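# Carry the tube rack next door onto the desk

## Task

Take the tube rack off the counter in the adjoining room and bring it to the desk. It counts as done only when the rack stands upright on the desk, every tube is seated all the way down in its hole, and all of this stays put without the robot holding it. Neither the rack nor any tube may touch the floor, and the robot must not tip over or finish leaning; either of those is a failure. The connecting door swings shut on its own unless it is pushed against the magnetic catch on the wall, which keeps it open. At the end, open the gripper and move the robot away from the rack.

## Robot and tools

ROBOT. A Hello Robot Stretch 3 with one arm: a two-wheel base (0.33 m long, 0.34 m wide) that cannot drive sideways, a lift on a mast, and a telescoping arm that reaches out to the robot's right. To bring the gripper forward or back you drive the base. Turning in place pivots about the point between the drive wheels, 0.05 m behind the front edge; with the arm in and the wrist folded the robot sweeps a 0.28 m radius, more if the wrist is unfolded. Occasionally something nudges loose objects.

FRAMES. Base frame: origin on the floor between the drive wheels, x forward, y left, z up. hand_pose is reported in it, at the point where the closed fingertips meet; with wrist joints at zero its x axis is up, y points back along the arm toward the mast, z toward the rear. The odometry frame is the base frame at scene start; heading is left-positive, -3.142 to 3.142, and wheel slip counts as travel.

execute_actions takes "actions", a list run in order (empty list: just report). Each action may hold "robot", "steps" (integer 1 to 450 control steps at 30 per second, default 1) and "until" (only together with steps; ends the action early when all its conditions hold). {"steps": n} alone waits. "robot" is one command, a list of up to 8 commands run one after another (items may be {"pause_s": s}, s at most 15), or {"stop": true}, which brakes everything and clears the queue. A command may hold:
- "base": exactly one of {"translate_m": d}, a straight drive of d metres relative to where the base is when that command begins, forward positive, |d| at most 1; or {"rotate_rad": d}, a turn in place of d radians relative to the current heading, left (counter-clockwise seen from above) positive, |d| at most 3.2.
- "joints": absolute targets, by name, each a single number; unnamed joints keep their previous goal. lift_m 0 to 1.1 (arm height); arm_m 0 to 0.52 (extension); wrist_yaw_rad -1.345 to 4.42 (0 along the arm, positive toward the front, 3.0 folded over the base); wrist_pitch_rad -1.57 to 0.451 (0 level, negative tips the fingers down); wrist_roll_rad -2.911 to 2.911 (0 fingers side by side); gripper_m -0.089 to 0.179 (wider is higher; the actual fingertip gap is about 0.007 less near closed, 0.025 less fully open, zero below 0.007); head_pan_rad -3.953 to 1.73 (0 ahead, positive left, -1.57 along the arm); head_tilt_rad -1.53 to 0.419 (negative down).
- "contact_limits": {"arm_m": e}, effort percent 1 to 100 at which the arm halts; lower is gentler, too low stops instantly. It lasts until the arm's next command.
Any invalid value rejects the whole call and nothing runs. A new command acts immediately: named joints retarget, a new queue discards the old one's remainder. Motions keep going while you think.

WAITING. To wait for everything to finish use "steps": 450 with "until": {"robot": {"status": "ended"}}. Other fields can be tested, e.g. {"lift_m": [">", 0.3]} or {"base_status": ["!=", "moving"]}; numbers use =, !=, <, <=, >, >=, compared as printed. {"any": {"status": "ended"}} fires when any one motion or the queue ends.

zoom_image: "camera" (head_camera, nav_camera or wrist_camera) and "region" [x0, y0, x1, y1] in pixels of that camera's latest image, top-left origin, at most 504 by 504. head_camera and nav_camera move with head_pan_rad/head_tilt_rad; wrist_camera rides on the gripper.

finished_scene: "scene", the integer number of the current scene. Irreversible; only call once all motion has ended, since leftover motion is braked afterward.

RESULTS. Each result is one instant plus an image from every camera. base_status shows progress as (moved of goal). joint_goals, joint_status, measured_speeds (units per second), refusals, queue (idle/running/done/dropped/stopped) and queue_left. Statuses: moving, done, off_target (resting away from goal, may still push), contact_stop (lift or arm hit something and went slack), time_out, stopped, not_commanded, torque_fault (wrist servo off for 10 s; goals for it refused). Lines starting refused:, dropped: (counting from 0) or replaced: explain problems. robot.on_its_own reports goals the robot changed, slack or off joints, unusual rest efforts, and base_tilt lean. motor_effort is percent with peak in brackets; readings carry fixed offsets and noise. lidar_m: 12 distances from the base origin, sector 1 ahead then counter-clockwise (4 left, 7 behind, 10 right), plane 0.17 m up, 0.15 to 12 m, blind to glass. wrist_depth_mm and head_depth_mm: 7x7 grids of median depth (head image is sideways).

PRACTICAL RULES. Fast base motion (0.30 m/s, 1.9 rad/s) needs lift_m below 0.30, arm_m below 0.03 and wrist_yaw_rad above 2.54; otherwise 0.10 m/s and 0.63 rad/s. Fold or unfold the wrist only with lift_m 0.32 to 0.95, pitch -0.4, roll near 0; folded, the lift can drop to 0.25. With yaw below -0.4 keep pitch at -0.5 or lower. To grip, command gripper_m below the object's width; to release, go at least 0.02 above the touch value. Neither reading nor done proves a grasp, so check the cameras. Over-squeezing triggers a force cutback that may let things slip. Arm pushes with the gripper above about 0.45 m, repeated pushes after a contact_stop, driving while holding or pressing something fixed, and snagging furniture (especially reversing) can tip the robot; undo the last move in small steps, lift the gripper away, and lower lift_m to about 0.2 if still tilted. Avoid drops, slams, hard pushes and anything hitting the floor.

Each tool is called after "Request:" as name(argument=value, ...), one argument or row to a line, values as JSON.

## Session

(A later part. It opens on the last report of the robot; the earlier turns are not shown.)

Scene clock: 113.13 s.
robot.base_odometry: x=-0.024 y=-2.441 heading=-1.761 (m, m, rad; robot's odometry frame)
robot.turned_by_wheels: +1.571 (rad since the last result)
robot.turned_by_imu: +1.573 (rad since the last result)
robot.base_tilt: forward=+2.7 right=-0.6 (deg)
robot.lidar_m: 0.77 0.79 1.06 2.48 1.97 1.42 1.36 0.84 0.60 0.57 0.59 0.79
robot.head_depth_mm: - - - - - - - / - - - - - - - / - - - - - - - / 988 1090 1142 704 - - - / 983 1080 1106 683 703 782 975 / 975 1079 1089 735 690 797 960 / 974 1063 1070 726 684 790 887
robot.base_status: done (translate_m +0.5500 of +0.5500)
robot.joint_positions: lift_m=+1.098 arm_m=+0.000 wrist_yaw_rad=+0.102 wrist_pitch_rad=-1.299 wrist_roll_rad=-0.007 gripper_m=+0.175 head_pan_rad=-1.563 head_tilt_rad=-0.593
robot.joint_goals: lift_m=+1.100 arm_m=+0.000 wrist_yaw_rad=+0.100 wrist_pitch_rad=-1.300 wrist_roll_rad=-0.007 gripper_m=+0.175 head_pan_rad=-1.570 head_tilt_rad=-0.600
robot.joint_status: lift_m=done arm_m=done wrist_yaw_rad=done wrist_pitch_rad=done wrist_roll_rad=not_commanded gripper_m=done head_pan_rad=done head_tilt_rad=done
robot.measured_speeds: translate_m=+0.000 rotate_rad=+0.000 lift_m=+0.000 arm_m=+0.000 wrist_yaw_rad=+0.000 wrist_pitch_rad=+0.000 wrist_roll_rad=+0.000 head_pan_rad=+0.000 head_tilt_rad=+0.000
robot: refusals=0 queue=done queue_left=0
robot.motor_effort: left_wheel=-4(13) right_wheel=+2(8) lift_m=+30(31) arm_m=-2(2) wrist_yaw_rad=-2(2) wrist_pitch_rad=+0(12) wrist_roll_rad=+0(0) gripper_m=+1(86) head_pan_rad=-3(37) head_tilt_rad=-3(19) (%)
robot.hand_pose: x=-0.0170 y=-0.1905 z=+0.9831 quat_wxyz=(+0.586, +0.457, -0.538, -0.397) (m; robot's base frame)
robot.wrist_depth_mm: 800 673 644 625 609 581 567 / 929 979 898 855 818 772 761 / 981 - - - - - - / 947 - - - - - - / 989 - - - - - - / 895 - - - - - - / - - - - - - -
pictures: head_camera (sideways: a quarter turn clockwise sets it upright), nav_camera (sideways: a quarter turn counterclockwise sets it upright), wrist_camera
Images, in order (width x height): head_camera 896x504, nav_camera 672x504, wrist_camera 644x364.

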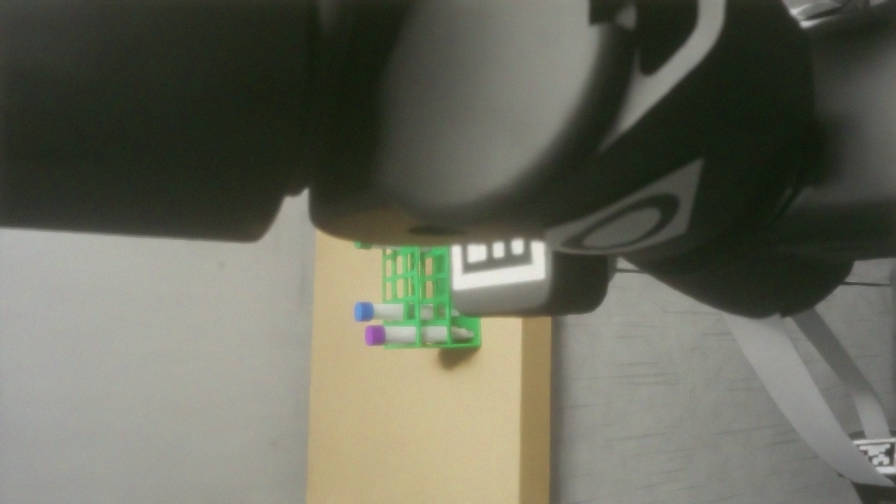

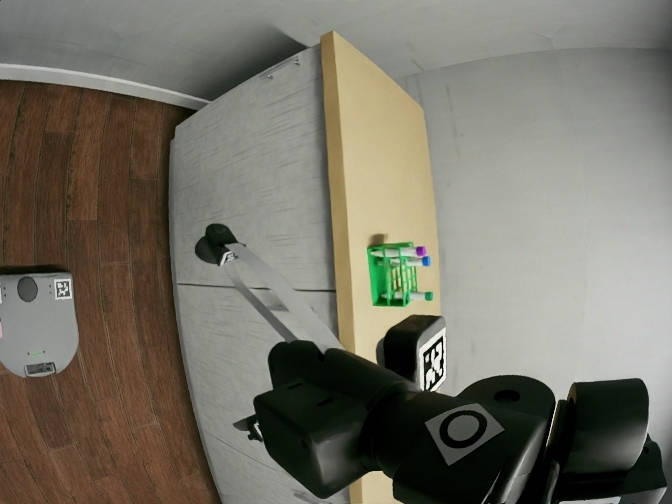

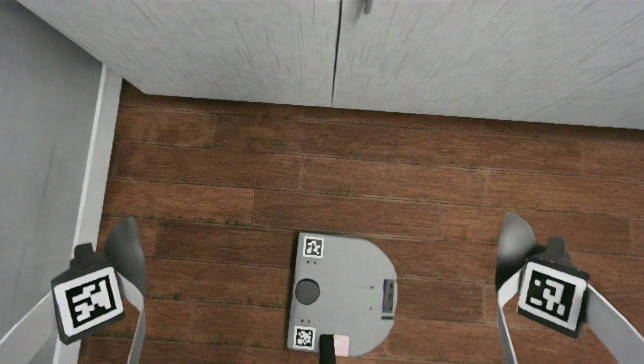

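Request:
execute_actions(
  actions=[
    {"robot":{"joints":{"arm_m":0.3,"head_tilt_rad":-0.75}},"steps":300,"until":{"robot":{"status":"ended"}}},
  ],
)

Scene clock: 119.30 s.
robot.base_odometry: x=-0.024 y=-2.441 heading=-1.761 (m, m, rad; robot's odometry frame)
robot.turned_by_wheels: +0.000 (rad since the last result)
robot.turned_by_imu: -0.002 (rad since the last result)
robot.base_tilt: forward=+2.4 right=-0.5 (deg)
robot.lidar_m: 0.76 0.79 1.06 2.48 1.97 1.42 1.36 0.83 0.60 0.57 0.59 0.79
robot.head_depth_mm: 1015 1098 817 690 832 1047 1204 / - 1089 816 684 826 1030 1197 / - 1095 800 676 822 1020 1195 / 984 - 694 669 820 1016 1189 / 1000 1068 681 663 813 1010 1181 / 996 1059 771 677 804 998 1179 / 988 1050 759 674 799 991 1160
robot.base_status: done (translate_m +0.5500 of +0.5500)
robot.joint_positions: lift_m=+1.098 arm_m=+0.300 wrist_yaw_rad=+0.100 wrist_pitch_rad=-1.301 wrist_roll_rad=-0.007 gripper_m=+0.175 head_pan_rad=-1.563 head_tilt_rad=-0.741
robot.joint_goals: lift_m=+1.100 arm_m=+0.300 wrist_yaw_rad=+0.100 wrist_pitch_rad=-1.300 wrist_roll_rad=-0.007 gripper_m=+0.175 head_pan_rad=-1.570 head_tilt_rad=-0.750
robot.joint_status: lift_m=done arm_m=done wrist_yaw_rad=done wrist_pitch_rad=done wrist_roll_rad=not_commanded gripper_m=done head_pan_rad=done head_tilt_rad=done
robot.measured_speeds: translate_m=+0.000 rotate_rad=+0.000 lift_m=+0.000 arm_m=+0.000 wrist_yaw_rad=+0.000 wrist_pitch_rad=+0.000 wrist_roll_rad=+0.000 head_pan_rad=+0.000 head_tilt_rad=+0.000
robot: refusals=0 queue=done queue_left=0
robot.motor_effort: left_wheel=-4(5) right_wheel=+2(2) lift_m=+31(31) arm_m=+3(2) wrist_yaw_rad=+0(2) wrist_pitch_rad=+1(1) wrist_roll_rad=+0(0) gripper_m=+0(1) head_pan_rad=-3(3) head_tilt_rad=-4(14) (%)
robot.hand_pose: x=-0.0171 y=-0.4896 z=+0.9830 quat_wxyz=(+0.585, +0.457, -0.538, -0.398) (m; robot's base frame)
robot.wrist_depth_mm: 262 262 217 256 261 264 261 / 254 258 255 255 256 258 257 / 253 250 252 252 253 252 253 / 917 861 687 547 477 276 249 / - - - - - - - / 897 - - - - - - / - - - - - - -
pictures: head_camera (sideways: a quarter turn clockwise sets it upright), nav_camera (sideways: a quarter turn counterclockwise sets it upright), wrist_camera
Images, in order (width x height): head_camera 896x504, nav_camera 672x504, wrist_camera 644x364.

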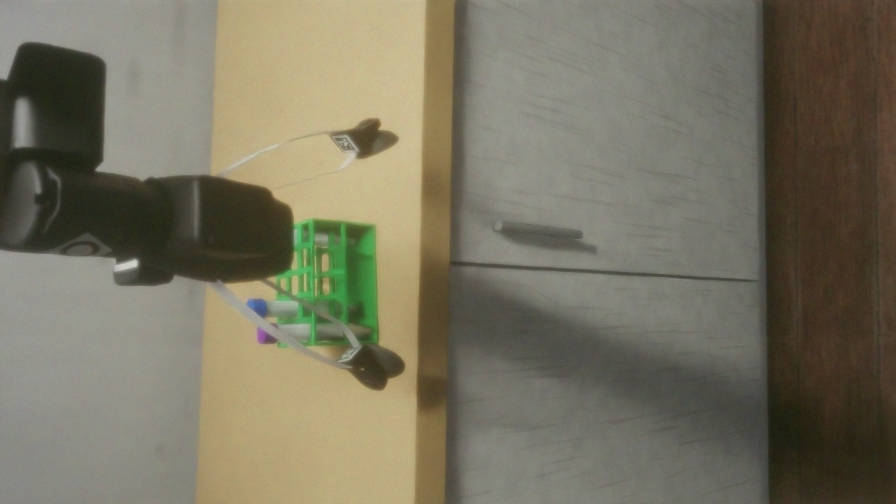

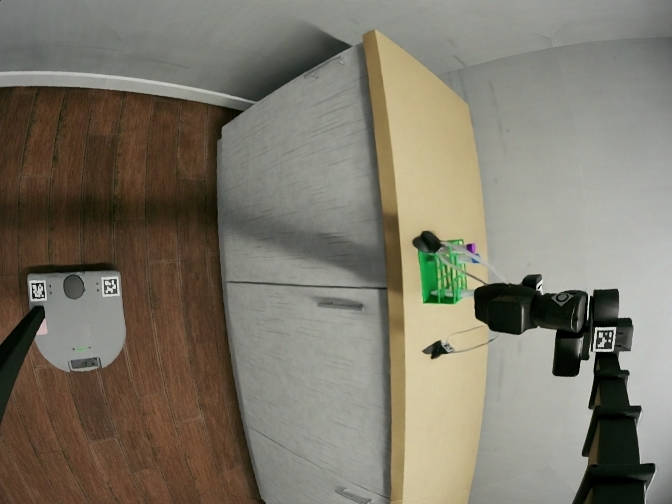

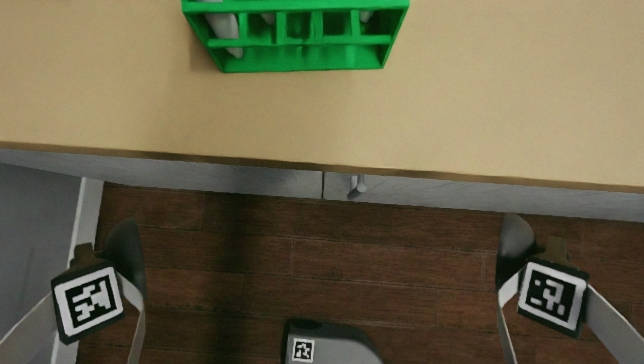

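Request:
execute_actions(
  actions=[
    {"robot":[{"base":{"translate_m":0.012}},{"joints":{"arm_m":0.46}}],"steps":300,"until":{"robot":{"status":"ended"}}},
  ],
)

Scene clock: 127.67 s.
robot.base_odometry: x=-0.027 y=-2.452 heading=-1.761 (m, m, rad; robot's odometry frame)
robot.turned_by_wheels: +0.000 (rad since the last result)
robot.turned_by_imu: -0.002 (rad since the last result)
robot.base_tilt: forward=+2.4 right=-0.5 (deg)
robot.lidar_m: 0.75 0.78 1.04 2.48 1.98 1.43 1.37 0.84 0.60 0.57 0.59 0.79
robot.head_depth_mm: 1001 1092 818 692 833 1041 1210 / 1024 1092 809 680 829 1040 1192 / 1023 1086 783 673 825 1031 1191 / 986 1027 712 668 816 1018 1177 / 996 1065 686 661 812 1004 1179 / 990 1056 765 675 808 1002 1169 / 989 1049 759 674 802 991 1163
robot.base_status: done (translate_m +0.0120 of +0.0120)
robot.joint_positions: lift_m=+1.098 arm_m=+0.460 wrist_yaw_rad=+0.100 wrist_pitch_rad=-1.301 wrist_roll_rad=-0.007 gripper_m=+0.175 head_pan_rad=-1.563 head_tilt_rad=-0.741
robot.joint_goals: lift_m=+1.100 arm_m=+0.460 wrist_yaw_rad=+0.100 wrist_pitch_rad=-1.300 wrist_roll_rad=-0.007 gripper_m=+0.175 head_pan_rad=-1.570 head_tilt_rad=-0.750
robot.joint_status: lift_m=done arm_m=done wrist_yaw_rad=done wrist_pitch_rad=done wrist_roll_rad=not_commanded gripper_m=done head_pan_rad=done head_tilt_rad=done
robot.measured_speeds: translate_m=+0.000 rotate_rad=+0.000 lift_m=+0.000 arm_m=+0.000 wrist_yaw_rad=+0.000 wrist_pitch_rad=+0.000 wrist_roll_rad=+0.000 head_pan_rad=+0.000 head_tilt_rad=+0.000
robot: refusals=0 queue=done queue_left=0
robot.motor_effort: left_wheel=-4(7) right_wheel=+2(6) lift_m=+31(30) arm_m=+3(3) wrist_yaw_rad=+0(0) wrist_pitch_rad=+1(1) wrist_roll_rad=+0(0) gripper_m=+0(1) head_pan_rad=-3(3) head_tilt_rad=-3(2) (%)
robot.hand_pose: x=-0.0171 y=-0.6494 z=+0.9830 quat_wxyz=(+0.585, +0.457, -0.538, -0.398) (m; robot's base frame)
robot.wrist_depth_mm: 262 260 261 260 260 259 261 / 254 256 256 255 258 253 259 / 250 250 250 250 251 253 252 / 246 244 169 205 244 245 247 / 242 165 165 199 165 242 245 / 237 128 234 236 236 239 239 / 231 232 232 233 233 233 234
pictures: head_camera (sideways: a quarter turn clockwise sets it upright), nav_camera (sideways: a quarter turn counterclockwise sets it upright), wrist_camera
Images, in order (width x height): head_camera 896x504, nav_camera 672x504, wrist_camera 644x364.

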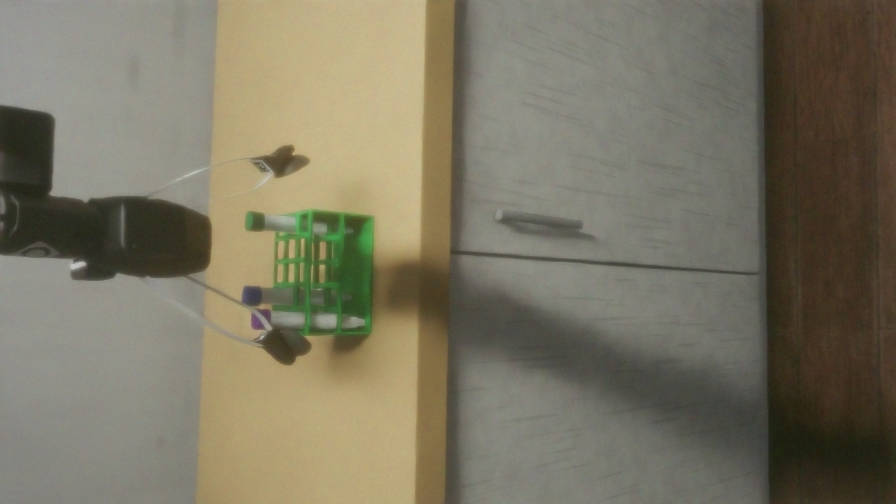

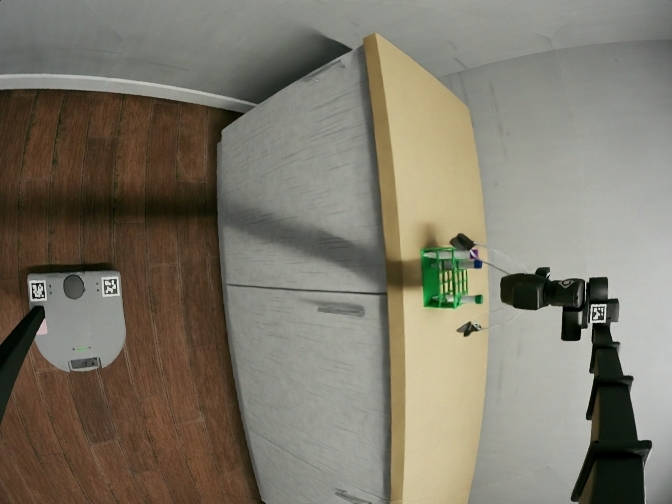

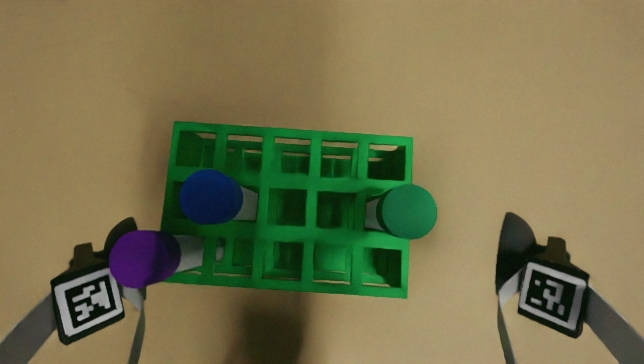

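Request:
execute_actions(
  actions=[
    {"robot":[{"base":{"translate_m":0.024},"joints":{"arm_m":0.473,"wrist_yaw_rad":0.045}},{"joints":{"lift_m":1.08}}],"steps":300,"until":{"robot":{"status":"ended"}}},
  ],
)

Scene clock: 135.73 s.
robot.base_odometry: x=-0.031 y=-2.476 heading=-1.761 (m, m, rad; robot's odometry frame)
robot.turned_by_wheels: +0.000 (rad since the last result)
robot.turned_by_imu: -0.002 (rad since the last result)
robot.base_tilt: forward=+2.5 right=-0.4 (deg)
robot.lidar_m: 0.73 0.75 1.01 2.49 2.01 1.46 1.39 0.83 0.60 0.57 0.59 0.76
robot.head_depth_mm: 1024 1096 817 691 836 1040 1206 / 1024 1097 807 683 824 1028 1194 / 1034 1084 727 675 823 1020 1185 / 993 1017 696 662 815 1013 1184 / 995 1067 712 661 810 1004 1177 / 995 1059 768 676 810 998 1171 / 990 1053 758 671 798 990 1170
robot.base_status: done (translate_m +0.0240 of +0.0240)
robot.joint_positions: lift_m=+1.080 arm_m=+0.473 wrist_yaw_rad=+0.047 wrist_pitch_rad=-1.302 wrist_roll_rad=-0.007 gripper_m=+0.175 head_pan_rad=-1.563 head_tilt_rad=-0.741
robot.joint_goals: lift_m=+1.080 arm_m=+0.473 wrist_yaw_rad=+0.045 wrist_pitch_rad=-1.300 wrist_roll_rad=-0.007 gripper_m=+0.175 head_pan_rad=-1.570 head_tilt_rad=-0.750
robot.joint_status: lift_m=done arm_m=done wrist_yaw_rad=done wrist_pitch_rad=done wrist_roll_rad=not_commanded gripper_m=done head_pan_rad=done head_tilt_rad=done
robot.measured_speeds: translate_m=+0.000 rotate_rad=+0.000 lift_m=+0.000 arm_m=+0.000 wrist_yaw_rad=+0.000 wrist_pitch_rad=+0.000 wrist_roll_rad=+0.000 head_pan_rad=+0.000 head_tilt_rad=+0.000
robot: refusals=0 queue=done queue_left=0
robot.motor_effort: left_wheel=-4(5) right_wheel=+2(6) lift_m=+22(30) arm_m=+3(6) wrist_yaw_rad=-2(2) wrist_pitch_rad=+2(1) wrist_roll_rad=+0(0) gripper_m=+0(1) head_pan_rad=-3(2) head_tilt_rad=-3(3) (%)
robot.hand_pose: x=-0.0195 y=-0.6625 z=+0.9655 quat_wxyz=(+0.574, +0.443, -0.550, -0.414) (m; robot's base frame)
robot.wrist_depth_mm: 239 241 243 242 243 242 242 / 236 237 237 238 237 237 239 / 232 232 232 231 232 232 234 / 227 228 151 151 164 227 230 / 222 225 146 148 148 102 224 / 219 99 144 180 165 220 222 / 214 214 215 216 215 216 216
pictures: head_camera (sideways: a quarter turn clockwise sets it upright), nav_camera (sideways: a quarter turn counterclockwise sets it upright), wrist_camera
Images, in order (width x height): head_camera 896x504, nav_camera 672x504, wrist_camera 644x364.

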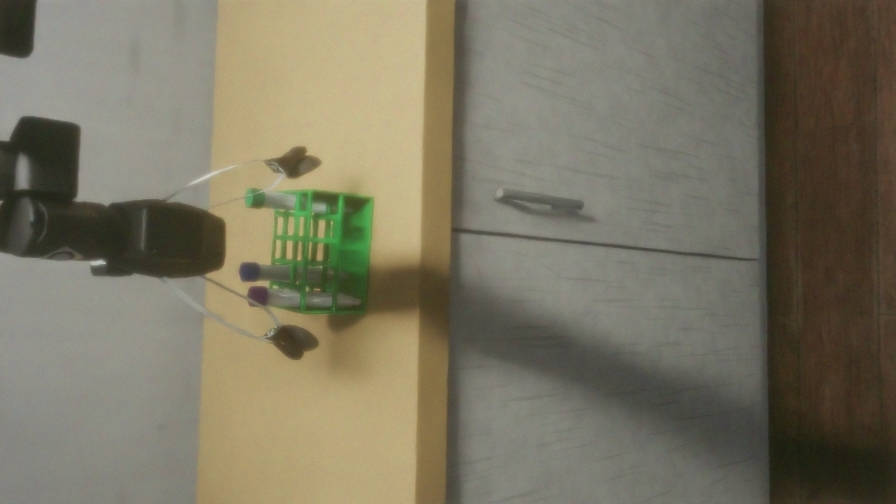

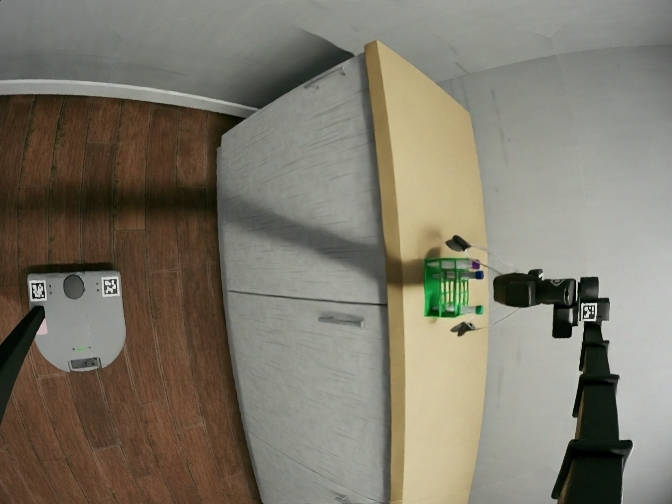

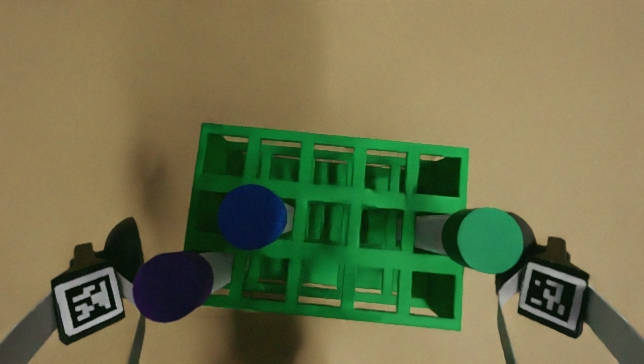

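Request:
execute_actions(
  actions=[
    {"robot":{"joints":{"arm_m":0.48,"wrist_yaw_rad":0.17}},"steps":300,"until":{"robot":{"status":"ended"}}},
  ],
)

Scene clock: 140.47 s.
robot.base_odometry: x=-0.031 y=-2.476 heading=-1.761 (m, m, rad; robot's odometry frame)
robot.turned_by_wheels: +0.000 (rad since the last result)
robot.turned_by_imu: -0.001 (rad since the last result)
robot.base_tilt: forward=+2.5 right=-0.6 (deg)
robot.lidar_m: 0.73 0.75 1.01 2.49 2.01 1.46 1.40 0.84 0.60 0.57 0.59 0.76
robot.head_depth_mm: 1022 1091 821 689 830 1035 1205 / 1019 1090 812 680 827 1027 1199 / 1034 1084 724 673 824 1024 1191 / 978 1020 696 665 813 1013 1184 / 994 1069 713 660 810 1006 1184 / 996 1061 767 675 807 995 1169 / 990 1052 758 671 796 985 1155
robot.base_status: done (translate_m +0.0240 of +0.0240)
robot.joint_positions: lift_m=+1.080 arm_m=+0.480 wrist_yaw_rad=+0.168 wrist_pitch_rad=-1.302 wrist_roll_rad=-0.007 gripper_m=+0.175 head_pan_rad=-1.563 head_tilt_rad=-0.741
robot.joint_goals: lift_m=+1.080 arm_m=+0.480 wrist_yaw_rad=+0.170 wrist_pitch_rad=-1.300 wrist_roll_rad=-0.007 gripper_m=+0.175 head_pan_rad=-1.570 head_tilt_rad=-0.750
robot.joint_status: lift_m=done arm_m=done wrist_yaw_rad=done wrist_pitch_rad=done wrist_roll_rad=not_commanded gripper_m=done head_pan_rad=done head_tilt_rad=done
robot.measured_speeds: translate_m=+0.000 rotate_rad=+0.000 lift_m=+0.000 arm_m=+0.000 wrist_yaw_rad=+0.000 wrist_pitch_rad=+0.000 wrist_roll_rad=+0.000 head_pan_rad=+0.000 head_tilt_rad=+0.000
robot: refusals=0 queue=done queue_left=0
robot.motor_effort: left_wheel=-4(4) right_wheel=+2(2) lift_m=+22(22) arm_m=+3(3) wrist_yaw_rad=+2(1) wrist_pitch_rad=+1(2) wrist_roll_rad=+0(0) gripper_m=+1(0) head_pan_rad=-3(3) head_tilt_rad=-3(3) (%)
robot.hand_pose: x=-0.0141 y=-0.6690 z=+0.9655 quat_wxyz=(+0.598, +0.475, -0.522, -0.378) (m; robot's base frame)
robot.wrist_depth_mm: 240 242 242 242 241 244 242 / 235 236 235 236 238 237 238 / 230 232 234 233 233 233 234 / 227 228 165 189 184 230 228 / 223 225 146 149 149 149 226 / 218 99 143 146 146 100 221 / 214 214 216 215 166 216 217
pictures: head_camera (sideways: a quarter turn clockwise sets it upright), nav_camera (sideways: a quarter turn counterclockwise sets it upright), wrist_camera
Images, in order (width x height): head_camera 896x504, nav_camera 672x504, wrist_camera 644x364.

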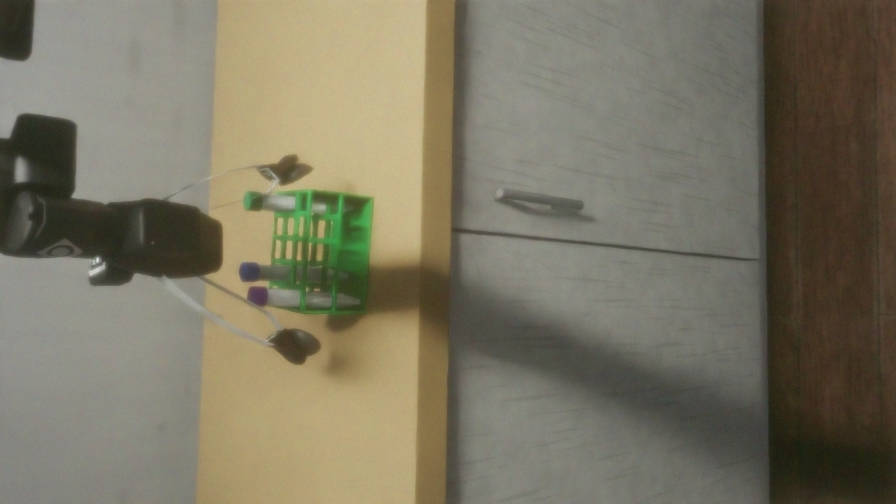

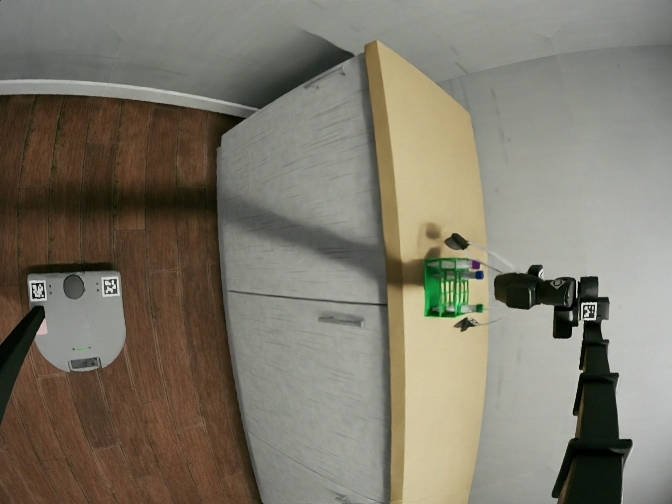

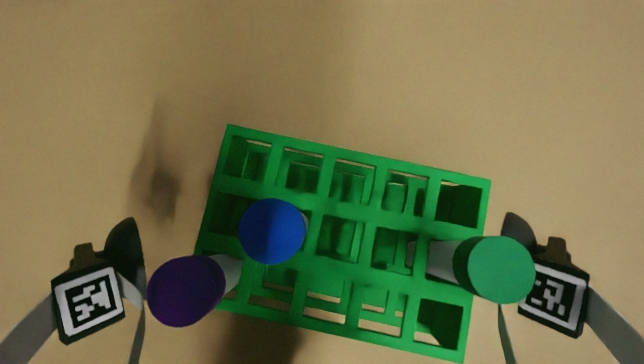

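Request:
execute_actions(
  actions=[
    {"robot":{"joints":{"wrist_yaw_rad":0.03,"arm_m":0.473}},"steps":90,"until":{"robot":{"status":"ended"}}},
  ],
)

Scene clock: 152.57 s.
robot.base_odometry: x=-0.031 y=-2.476 heading=-1.761 (m, m, rad; robot's odometry frame)
robot.turned_by_wheels: +0.000 (rad since the last result)
robot.turned_by_imu: -0.001 (rad since the last result)
robot.base_tilt: forward=+2.5 right=-0.4 (deg)
robot.lidar_m: 0.73 0.75 1.01 2.49 2.01 1.46 1.39 0.84 0.60 0.57 0.59 0.76
robot.head_depth_mm: 1027 1091 824 691 833 1038 1214 / 1019 1095 807 681 829 1032 1192 / 1033 1090 728 674 820 1019 1194 / 995 1019 694 667 816 1013 1189 / 998 1067 709 660 808 1009 1177 / 991 1059 769 673 805 1004 1174 / 987 1052 758 671 799 989 1158
robot.base_status: done (translate_m +0.0240 of +0.0240)
robot.joint_positions: lift_m=+1.080 arm_m=+0.473 wrist_yaw_rad=+0.032 wrist_pitch_rad=-1.302 wrist_roll_rad=-0.007 gripper_m=+0.175 head_pan_rad=-1.563 head_tilt_rad=-0.741
robot.joint_goals: lift_m=+1.080 arm_m=+0.473 wrist_yaw_rad=+0.030 wrist_pitch_rad=-1.300 wrist_roll_rad=-0.007 gripper_m=+0.175 head_pan_rad=-1.570 head_tilt_rad=-0.750
robot.joint_status: lift_m=done arm_m=done wrist_yaw_rad=done wrist_pitch_rad=done wrist_roll_rad=not_commanded gripper_m=done head_pan_rad=done head_tilt_rad=done
robot.measured_speeds: translate_m=+0.000 rotate_rad=+0.000 lift_m=+0.000 arm_m=+0.000 wrist_yaw_rad=+0.000 wrist_pitch_rad=+0.000 wrist_roll_rad=+0.000 head_pan_rad=+0.000 head_tilt_rad=+0.000
robot: refusals=0 queue=done queue_left=0
robot.motor_effort: left_wheel=-4(4) right_wheel=+2(2) lift_m=+22(22) arm_m=-2(6) wrist_yaw_rad=-2(2) wrist_pitch_rad=+2(2) wrist_roll_rad=+0(0) gripper_m=+0(0) head_pan_rad=-3(3) head_tilt_rad=-4(4) (%)
robot.hand_pose: x=-0.0202 y=-0.6631 z=+0.9655 quat_wxyz=(+0.571, +0.439, -0.553, -0.418) (m; robot's base frame)
robot.wrist_depth_mm: 241 240 241 241 241 241 242 / 236 236 238 236 236 238 239 / 232 232 233 233 233 233 233 / 226 227 151 153 159 228 229 / 223 225 102 148 146 101 226 / 219 99 144 180 164 221 223 / 213 215 216 215 215 216 215
pictures: head_camera (sideways: a quarter turn clockwise sets it upright), nav_camera (sideways: a quarter turn counterclockwise sets it upright), wrist_camera
Images, in order (width x height): head_camera 896x504, nav_camera 672x504, wrist_camera 644x364.

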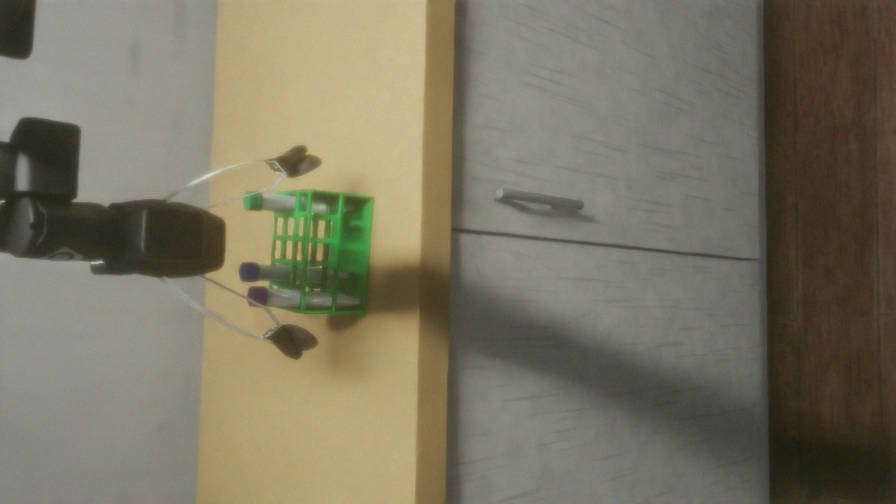

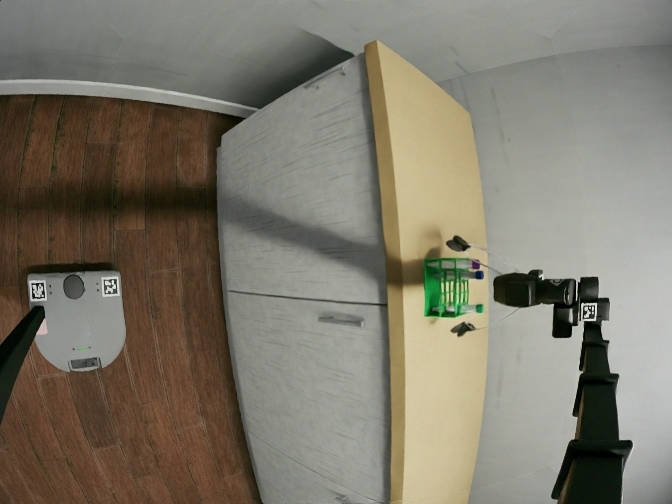

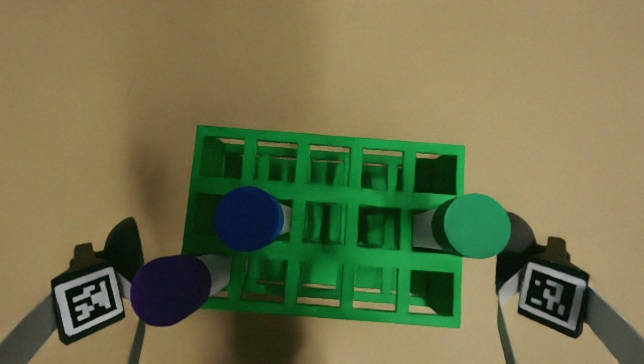

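Request:
execute_actions(
  actions=[
    {"robot":{"joints":{"wrist_yaw_rad":-0.05}},"steps":90,"until":{"robot":{"status":"ended"}}},
  ],
)

Scene clock: 157.70 s.
robot.base_odometry: x=-0.031 y=-2.476 heading=-1.761 (m, m, rad; robot's odometry frame)
robot.turned_by_wheels: +0.000 (rad since the last result)
robot.turned_by_imu: -0.001 (rad since the last result)
robot.base_tilt: forward=+2.5 right=-0.4 (deg)
robot.lidar_m: 0.73 0.75 1.01 2.49 2.02 1.45 1.40 0.83 0.60 0.57 0.59 0.76
robot.head_depth_mm: 1031 1101 820 689 833 1041 1203 / 1011 1097 810 678 830 1031 1194 / 1040 1089 731 674 823 1020 1194 / 984 1020 703 665 815 1014 1190 / 995 1069 711 659 811 1004 1179 / 997 1059 769 675 806 993 1169 / 986 1056 755 671 804 987 1164
robot.base_status: done (translate_m +0.0240 of +0.0240)
robot.joint_positions: lift_m=+1.080 arm_m=+0.473 wrist_yaw_rad=-0.048 wrist_pitch_rad=-1.302 wrist_roll_rad=-0.007 gripper_m=+0.175 head_pan_rad=-1.563 head_tilt_rad=-0.741
robot.joint_goals: lift_m=+1.080 arm_m=+0.473 wrist_yaw_rad=-0.050 wrist_pitch_rad=-1.300 wrist_roll_rad=-0.007 gripper_m=+0.175 head_pan_rad=-1.570 head_tilt_rad=-0.750
robot.joint_status: lift_m=done arm_m=done wrist_yaw_rad=done wrist_pitch_rad=done wrist_roll_rad=not_commanded gripper_m=done head_pan_rad=done head_tilt_rad=done
robot.measured_speeds: translate_m=+0.000 rotate_rad=+0.000 lift_m=+0.000 arm_m=+0.000 wrist_yaw_rad=+0.000 wrist_pitch_rad=+0.000 wrist_roll_rad=+0.000 head_pan_rad=+0.000 head_tilt_rad=+0.000
robot: refusals=0 queue=done queue_left=0
robot.motor_effort: left_wheel=-3(4) right_wheel=+2(2) lift_m=+22(22) arm_m=-2(2) wrist_yaw_rad=-2(1) wrist_pitch_rad=+2(2) wrist_roll_rad=+0(0) gripper_m=+0(1) head_pan_rad=-3(3) head_tilt_rad=-3(2) (%)
robot.hand_pose: x=-0.0238 y=-0.6631 z=+0.9655 quat_wxyz=(+0.554, +0.416, -0.570, -0.441) (m; robot's base frame)
robot.wrist_depth_mm: 241 239 242 241 243 243 243 / 236 237 236 239 238 237 239 / 231 233 231 190 234 233 233 / 228 229 151 151 150 229 229 / 222 222 147 148 147 224 224 / 219 99 143 180 161 219 221 / 214 214 216 216 216 216 215
pictures: head_camera (sideways: a quarter turn clockwise sets it upright), nav_camera (sideways: a quarter turn counterclockwise sets it upright), wrist_camera
Images, in order (width x height): head_camera 896x504, nav_camera 672x504, wrist_camera 644x364.

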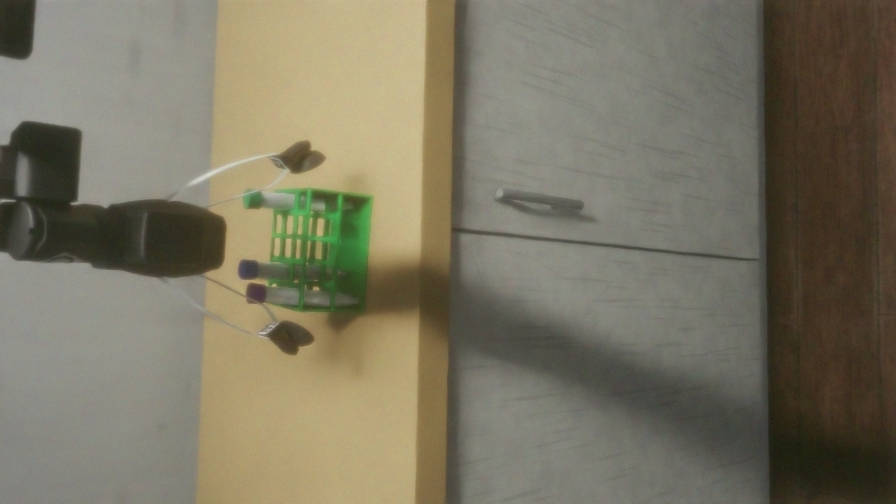

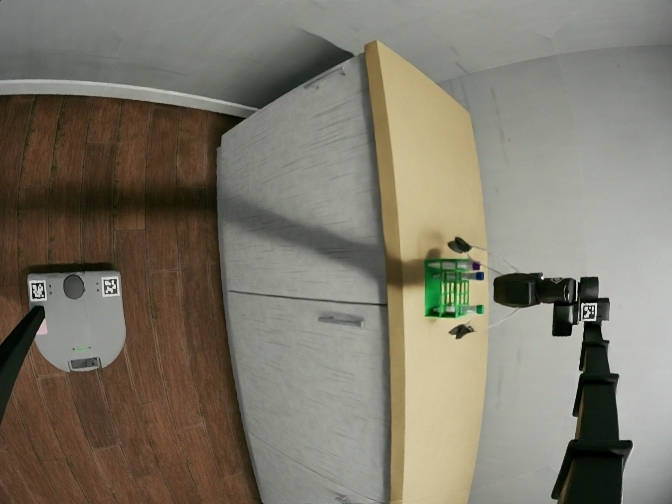

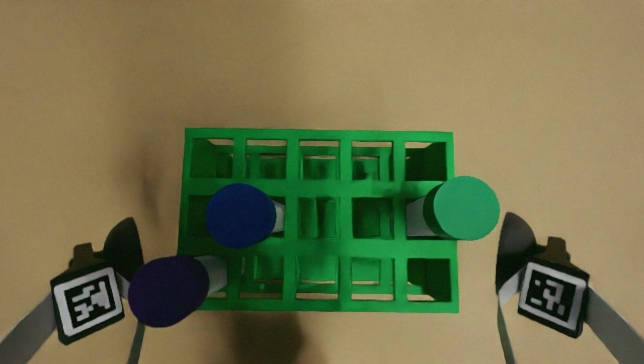

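Request:
execute_actions(
  actions=[
    {"robot":[{"joints":{"arm_m":0.482,"wrist_yaw_rad":-0.06}},{"joints":{"lift_m":1.056}}],"steps":120,"until":{"robot":{"status":"ended"}}},
  ],
)

Scene clock: 161.30 s.
robot.base_odometry: x=-0.031 y=-2.476 heading=-1.761 (m, m, rad; robot's odometry frame)
robot.turned_by_wheels: +0.000 (rad since the last result)
robot.turned_by_imu: -0.001 (rad since the last result)
robot.base_tilt: forward=+2.4 right=-0.3 (deg)
robot.lidar_m: 0.73 0.75 1.01 2.49 2.01 1.46 1.39 0.83 0.60 0.57 0.59 0.76
robot.head_depth_mm: - 1086 818 689 830 1038 1205 / 1023 1090 812 682 828 1032 1194 / - 1086 710 673 824 1021 1194 / 993 - 703 666 814 1012 1182 / 998 1069 711 660 806 1012 1174 / 992 1061 768 675 808 1001 1168 / 988 1052 758 670 801 988 1164
robot.base_status: done (translate_m +0.0240 of +0.0240)
robot.joint_positions: lift_m=+1.056 arm_m=+0.482 wrist_yaw_rad=-0.058 wrist_pitch_rad=-1.302 wrist_roll_rad=-0.007 gripper_m=+0.175 head_pan_rad=-1.563 head_tilt_rad=-0.741
robot.joint_goals: lift_m=+1.056 arm_m=+0.482 wrist_yaw_rad=-0.060 wrist_pitch_rad=-1.300 wrist_roll_rad=-0.007 gripper_m=+0.175 head_pan_rad=-1.570 head_tilt_rad=-0.750
robot.joint_status: lift_m=done arm_m=done wrist_yaw_rad=done wrist_pitch_rad=done wrist_roll_rad=not_commanded gripper_m=done head_pan_rad=done head_tilt_rad=done
robot.measured_speeds: translate_m=+0.000 rotate_rad=+0.000 lift_m=+0.000 arm_m=+0.000 wrist_yaw_rad=+0.000 wrist_pitch_rad=+0.000 wrist_roll_rad=+0.000 head_pan_rad=+0.000 head_tilt_rad=+0.000
robot: refusals=0 queue=done queue_left=0
robot.motor_effort: left_wheel=-4(3) right_wheel=+2(2) lift_m=+22(22) arm_m=+3(2) wrist_yaw_rad=-2(4) wrist_pitch_rad=+2(2) wrist_roll_rad=+0(0) gripper_m=+1(0) head_pan_rad=-3(3) head_tilt_rad=-3(3) (%)
robot.hand_pose: x=-0.0242 y=-0.6714 z=+0.9415 quat_wxyz=(+0.552, +0.413, -0.572, -0.444) (m; robot's base frame)
robot.wrist_depth_mm: 214 215 216 215 216 217 217 / 211 211 212 212 212 212 214 / 207 206 164 165 207 208 207 / 202 202 125 126 128 129 204 / 199 199 77 150 125 78 202 / 195 76 122 122 149 136 197 / 191 74 191 191 192 192 192
pictures: head_camera (sideways: a quarter turn clockwise sets it upright), nav_camera (sideways: a quarter turn counterclockwise sets it upright), wrist_camera
Images, in order (width x height): head_camera 896x504, nav_camera 672x504, wrist_camera 644x364.

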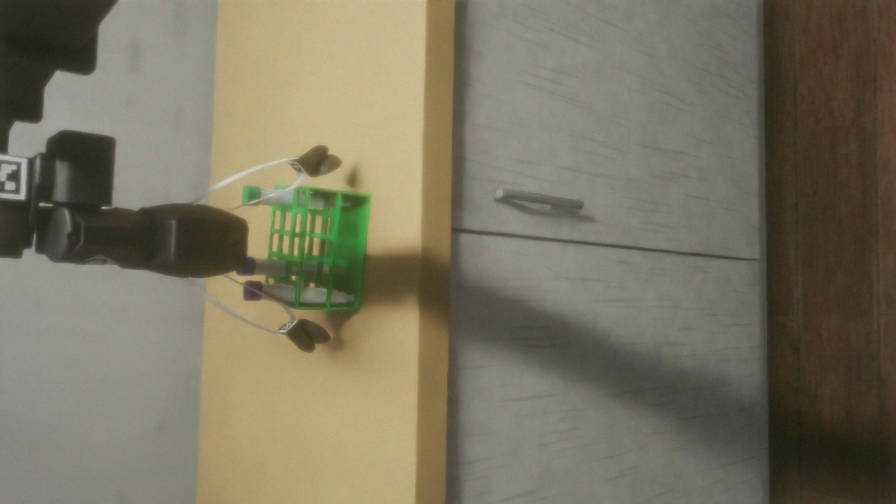

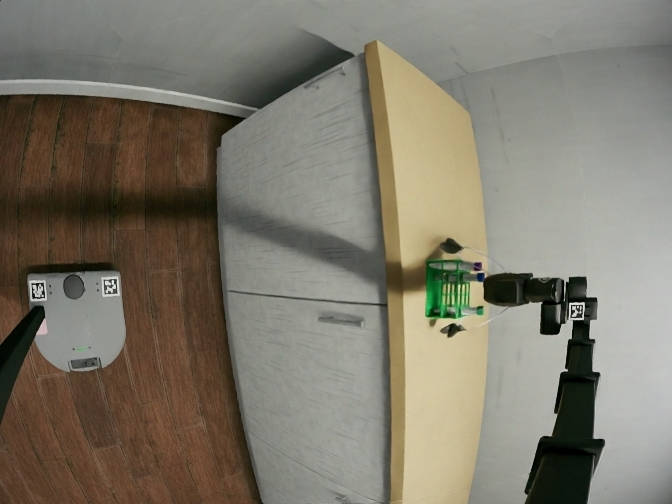

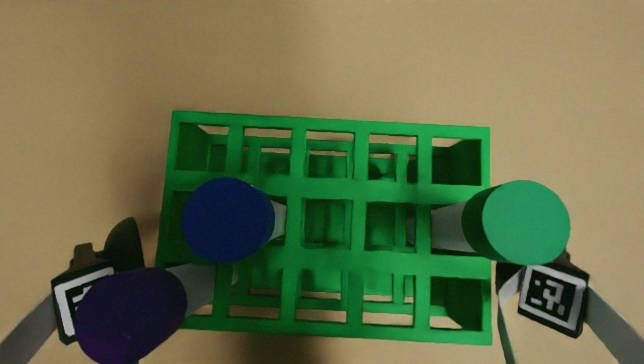

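Request:
execute_actions(
  actions=[
    {"robot":{"joints":{"wrist_yaw_rad":-0.11}},"steps":60,"until":{"robot":{"status":"ended"}}},
  ],
)

Scene clock: 163.67 s.
robot.base_odometry: x=-0.031 y=-2.476 heading=-1.761 (m, m, rad; robot's odometry frame)
robot.turned_by_wheels: +0.000 (rad since the last result)
robot.turned_by_imu: -0.001 (rad since the last result)
robot.base_tilt: forward=+2.5 right=-0.7 (deg)
robot.lidar_m: 0.73 0.75 1.01 2.49 2.01 1.46 1.40 0.83 0.60 0.57 0.59 0.76
robot.head_depth_mm: - 1096 822 691 831 1040 1209 / 1023 1091 811 683 830 1027 1194 / - 1096 719 673 824 1021 1194 / 996 - 716 668 816 1020 1186 / 996 1062 743 657 808 1013 1180 / 990 1055 767 674 805 993 1166 / 982 1054 762 670 800 992 1165
robot.base_status: done (translate_m +0.0240 of +0.0240)
robot.joint_positions: lift_m=+1.056 arm_m=+0.482 wrist_yaw_rad=-0.108 wrist_pitch_rad=-1.302 wrist_roll_rad=-0.007 gripper_m=+0.175 head_pan_rad=-1.563 head_tilt_rad=-0.741
robot.joint_goals: lift_m=+1.056 arm_m=+0.482 wrist_yaw_rad=-0.110 wrist_pitch_rad=-1.300 wrist_roll_rad=-0.007 gripper_m=+0.175 head_pan_rad=-1.570 head_tilt_rad=-0.750
robot.joint_status: lift_m=done arm_m=done wrist_yaw_rad=done wrist_pitch_rad=done wrist_roll_rad=not_commanded gripper_m=done head_pan_rad=done head_tilt_rad=done
robot.measured_speeds: translate_m=+0.000 rotate_rad=+0.000 lift_m=+0.000 arm_m=+0.000 wrist_yaw_rad=+0.000 wrist_pitch_rad=+0.000 wrist_roll_rad=+0.000 head_pan_rad=+0.000 head_tilt_rad=+0.000
robot: refusals=0 queue=done queue_left=0
robot.motor_effort: left_wheel=-4(3) right_wheel=+2(2) lift_m=+22(22) arm_m=+3(3) wrist_yaw_rad=-2(1) wrist_pitch_rad=+2(2) wrist_roll_rad=+0(0) gripper_m=+0(0) head_pan_rad=-3(3) head_tilt_rad=-3(3) (%)
robot.hand_pose: x=-0.0265 y=-0.6712 z=+0.9415 quat_wxyz=(+0.541, +0.399, -0.583, -0.457) (m; robot's base frame)
robot.wrist_depth_mm: 215 215 215 216 216 215 217 / 212 210 210 212 212 213 212 / 206 207 165 165 166 209 209 / 202 202 126 126 127 79 205 / 199 199 77 125 125 78 201 / 196 76 156 156 156 134 197 / 190 75 190 192 192 193 192
pictures: head_camera (sideways: a quarter turn clockwise sets it upright), nav_camera (sideways: a quarter turn counterclockwise sets it upright), wrist_camera
Images, in order (width x height): head_camera 896x504, nav_camera 672x504, wrist_camera 644x364.

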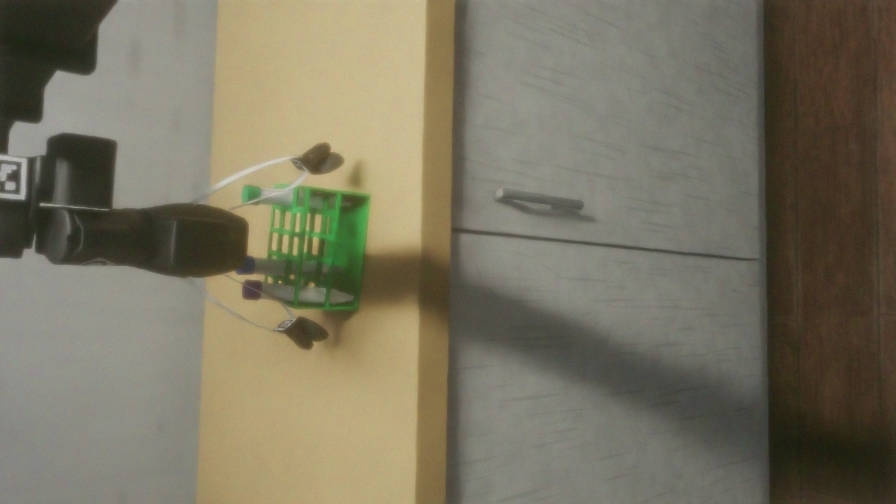

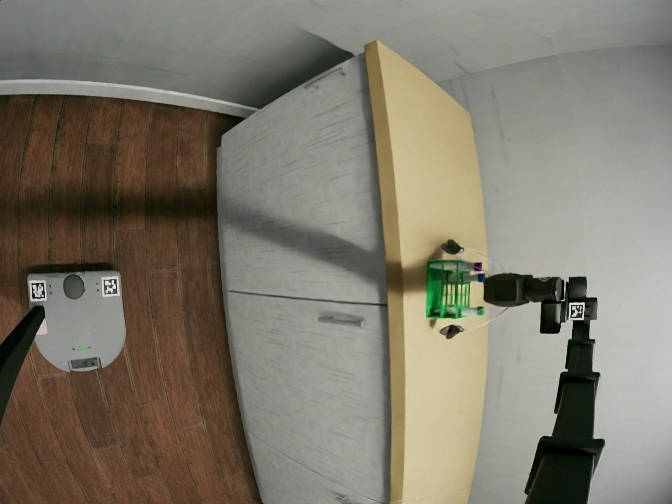

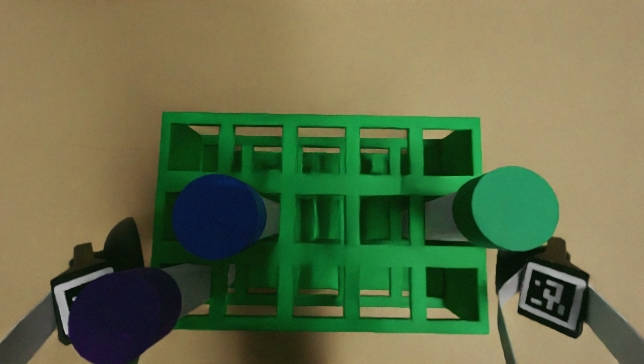

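Request:
execute_actions(
  actions=[
    {"robot":[{"joints":{"gripper_m":0.095}},{"pause_s":0.7},{"joints":{"lift_m":1.09}}],"steps":200,"until":{"robot":{"status":"ended"}}},
  ],
)

Scene clock: 168.27 s.
robot.base_odometry: x=-0.031 y=-2.476 heading=-1.761 (m, m, rad; robot's odometry frame)
robot.turned_by_wheels: +0.000 (rad since the last result)
robot.turned_by_imu: -0.001 (rad since the last result)
robot.base_tilt: forward=+2.4 right=-0.4 (deg)
robot.lidar_m: 0.73 0.75 1.01 2.49 2.02 1.46 1.40 0.83 0.60 0.57 0.59 0.76
robot.head_depth_mm: 1012 1101 817 689 830 1041 1198 / 1010 1091 807 679 826 1033 1198 / 1033 1084 730 673 824 1022 1182 / 993 967 701 666 818 1015 1184 / 993 1061 730 661 811 1004 1179 / 991 1061 769 675 807 997 1172 / 991 1050 758 672 803 986 1161
robot.base_status: done (translate_m +0.0240 of +0.0240)
robot.joint_positions: lift_m=+1.090 arm_m=+0.482 wrist_yaw_rad=-0.108 wrist_pitch_rad=-1.303 wrist_roll_rad=-0.011 gripper_m=+0.099 head_pan_rad=-1.563 head_tilt_rad=-0.741
robot.joint_goals: lift_m=+1.090 arm_m=+0.482 wrist_yaw_rad=-0.110 wrist_pitch_rad=-1.300 wrist_roll_rad=-0.011 gripper_m=+0.098 head_pan_rad=-1.570 head_tilt_rad=-0.750
robot.joint_status: lift_m=done arm_m=done wrist_yaw_rad=done wrist_pitch_rad=done wrist_roll_rad=not_commanded gripper_m=done head_pan_rad=done head_tilt_rad=done
robot.measured_speeds: translate_m=+0.000 rotate_rad=+0.000 lift_m=+0.000 arm_m=+0.000 wrist_yaw_rad=+0.000 wrist_pitch_rad=+0.000 wrist_roll_rad=+0.000 head_pan_rad=+0.000 head_tilt_rad=+0.000
robot: refusals=0 queue=done queue_left=0
robot.motor_effort: left_wheel=-3(4) right_wheel=+1(2) lift_m=+31(33) arm_m=+2(3) wrist_yaw_rad=-2(2) wrist_pitch_rad=+2(2) wrist_roll_rad=+2(2) gripper_m=-17(98) head_pan_rad=-3(4) head_tilt_rad=-3(3) (%)
robot.hand_pose: x=-0.0264 y=-0.6710 z=+0.9750 quat_wxyz=(+0.541, +0.400, -0.581, -0.457) (m; robot's base frame)
robot.wrist_depth_mm: 251 249 253 251 253 252 253 / 246 246 247 248 247 249 249 / 241 240 160 175 176 244 243 / 237 237 89 137 137 88 240 / 232 231 132 133 132 131 234 / 228 84 129 164 164 - 231 / 225 224 224 224 225 224 228
pictures: head_camera (sideways: a quarter turn clockwise sets it upright), nav_camera (sideways: a quarter turn counterclockwise sets it upright), wrist_camera
Images, in order (width x height): head_camera 896x504, nav_camera 672x504, wrist_camera 644x364.

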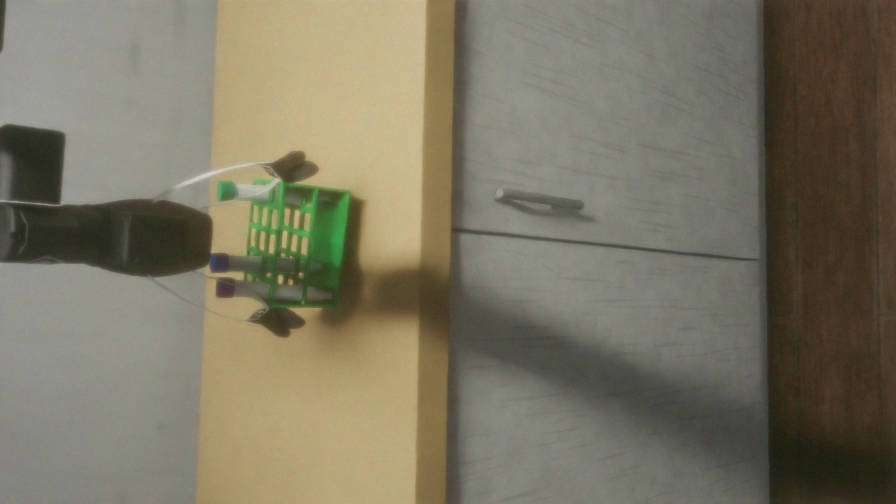

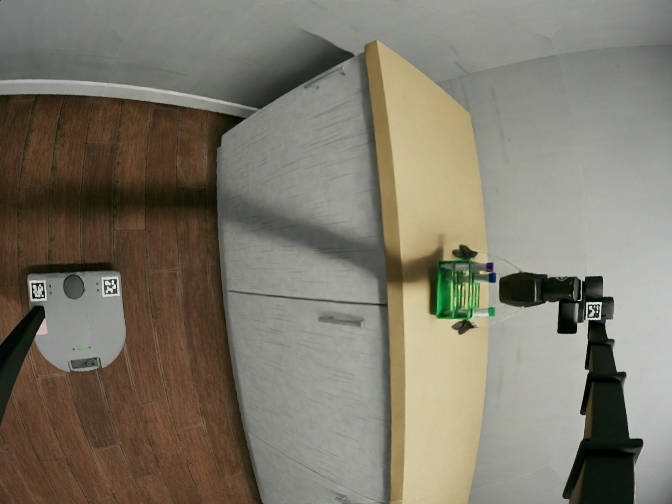

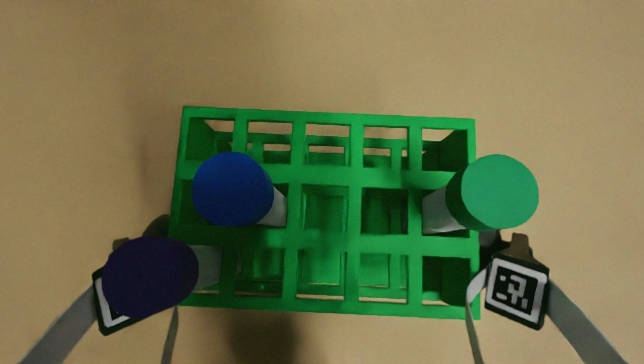

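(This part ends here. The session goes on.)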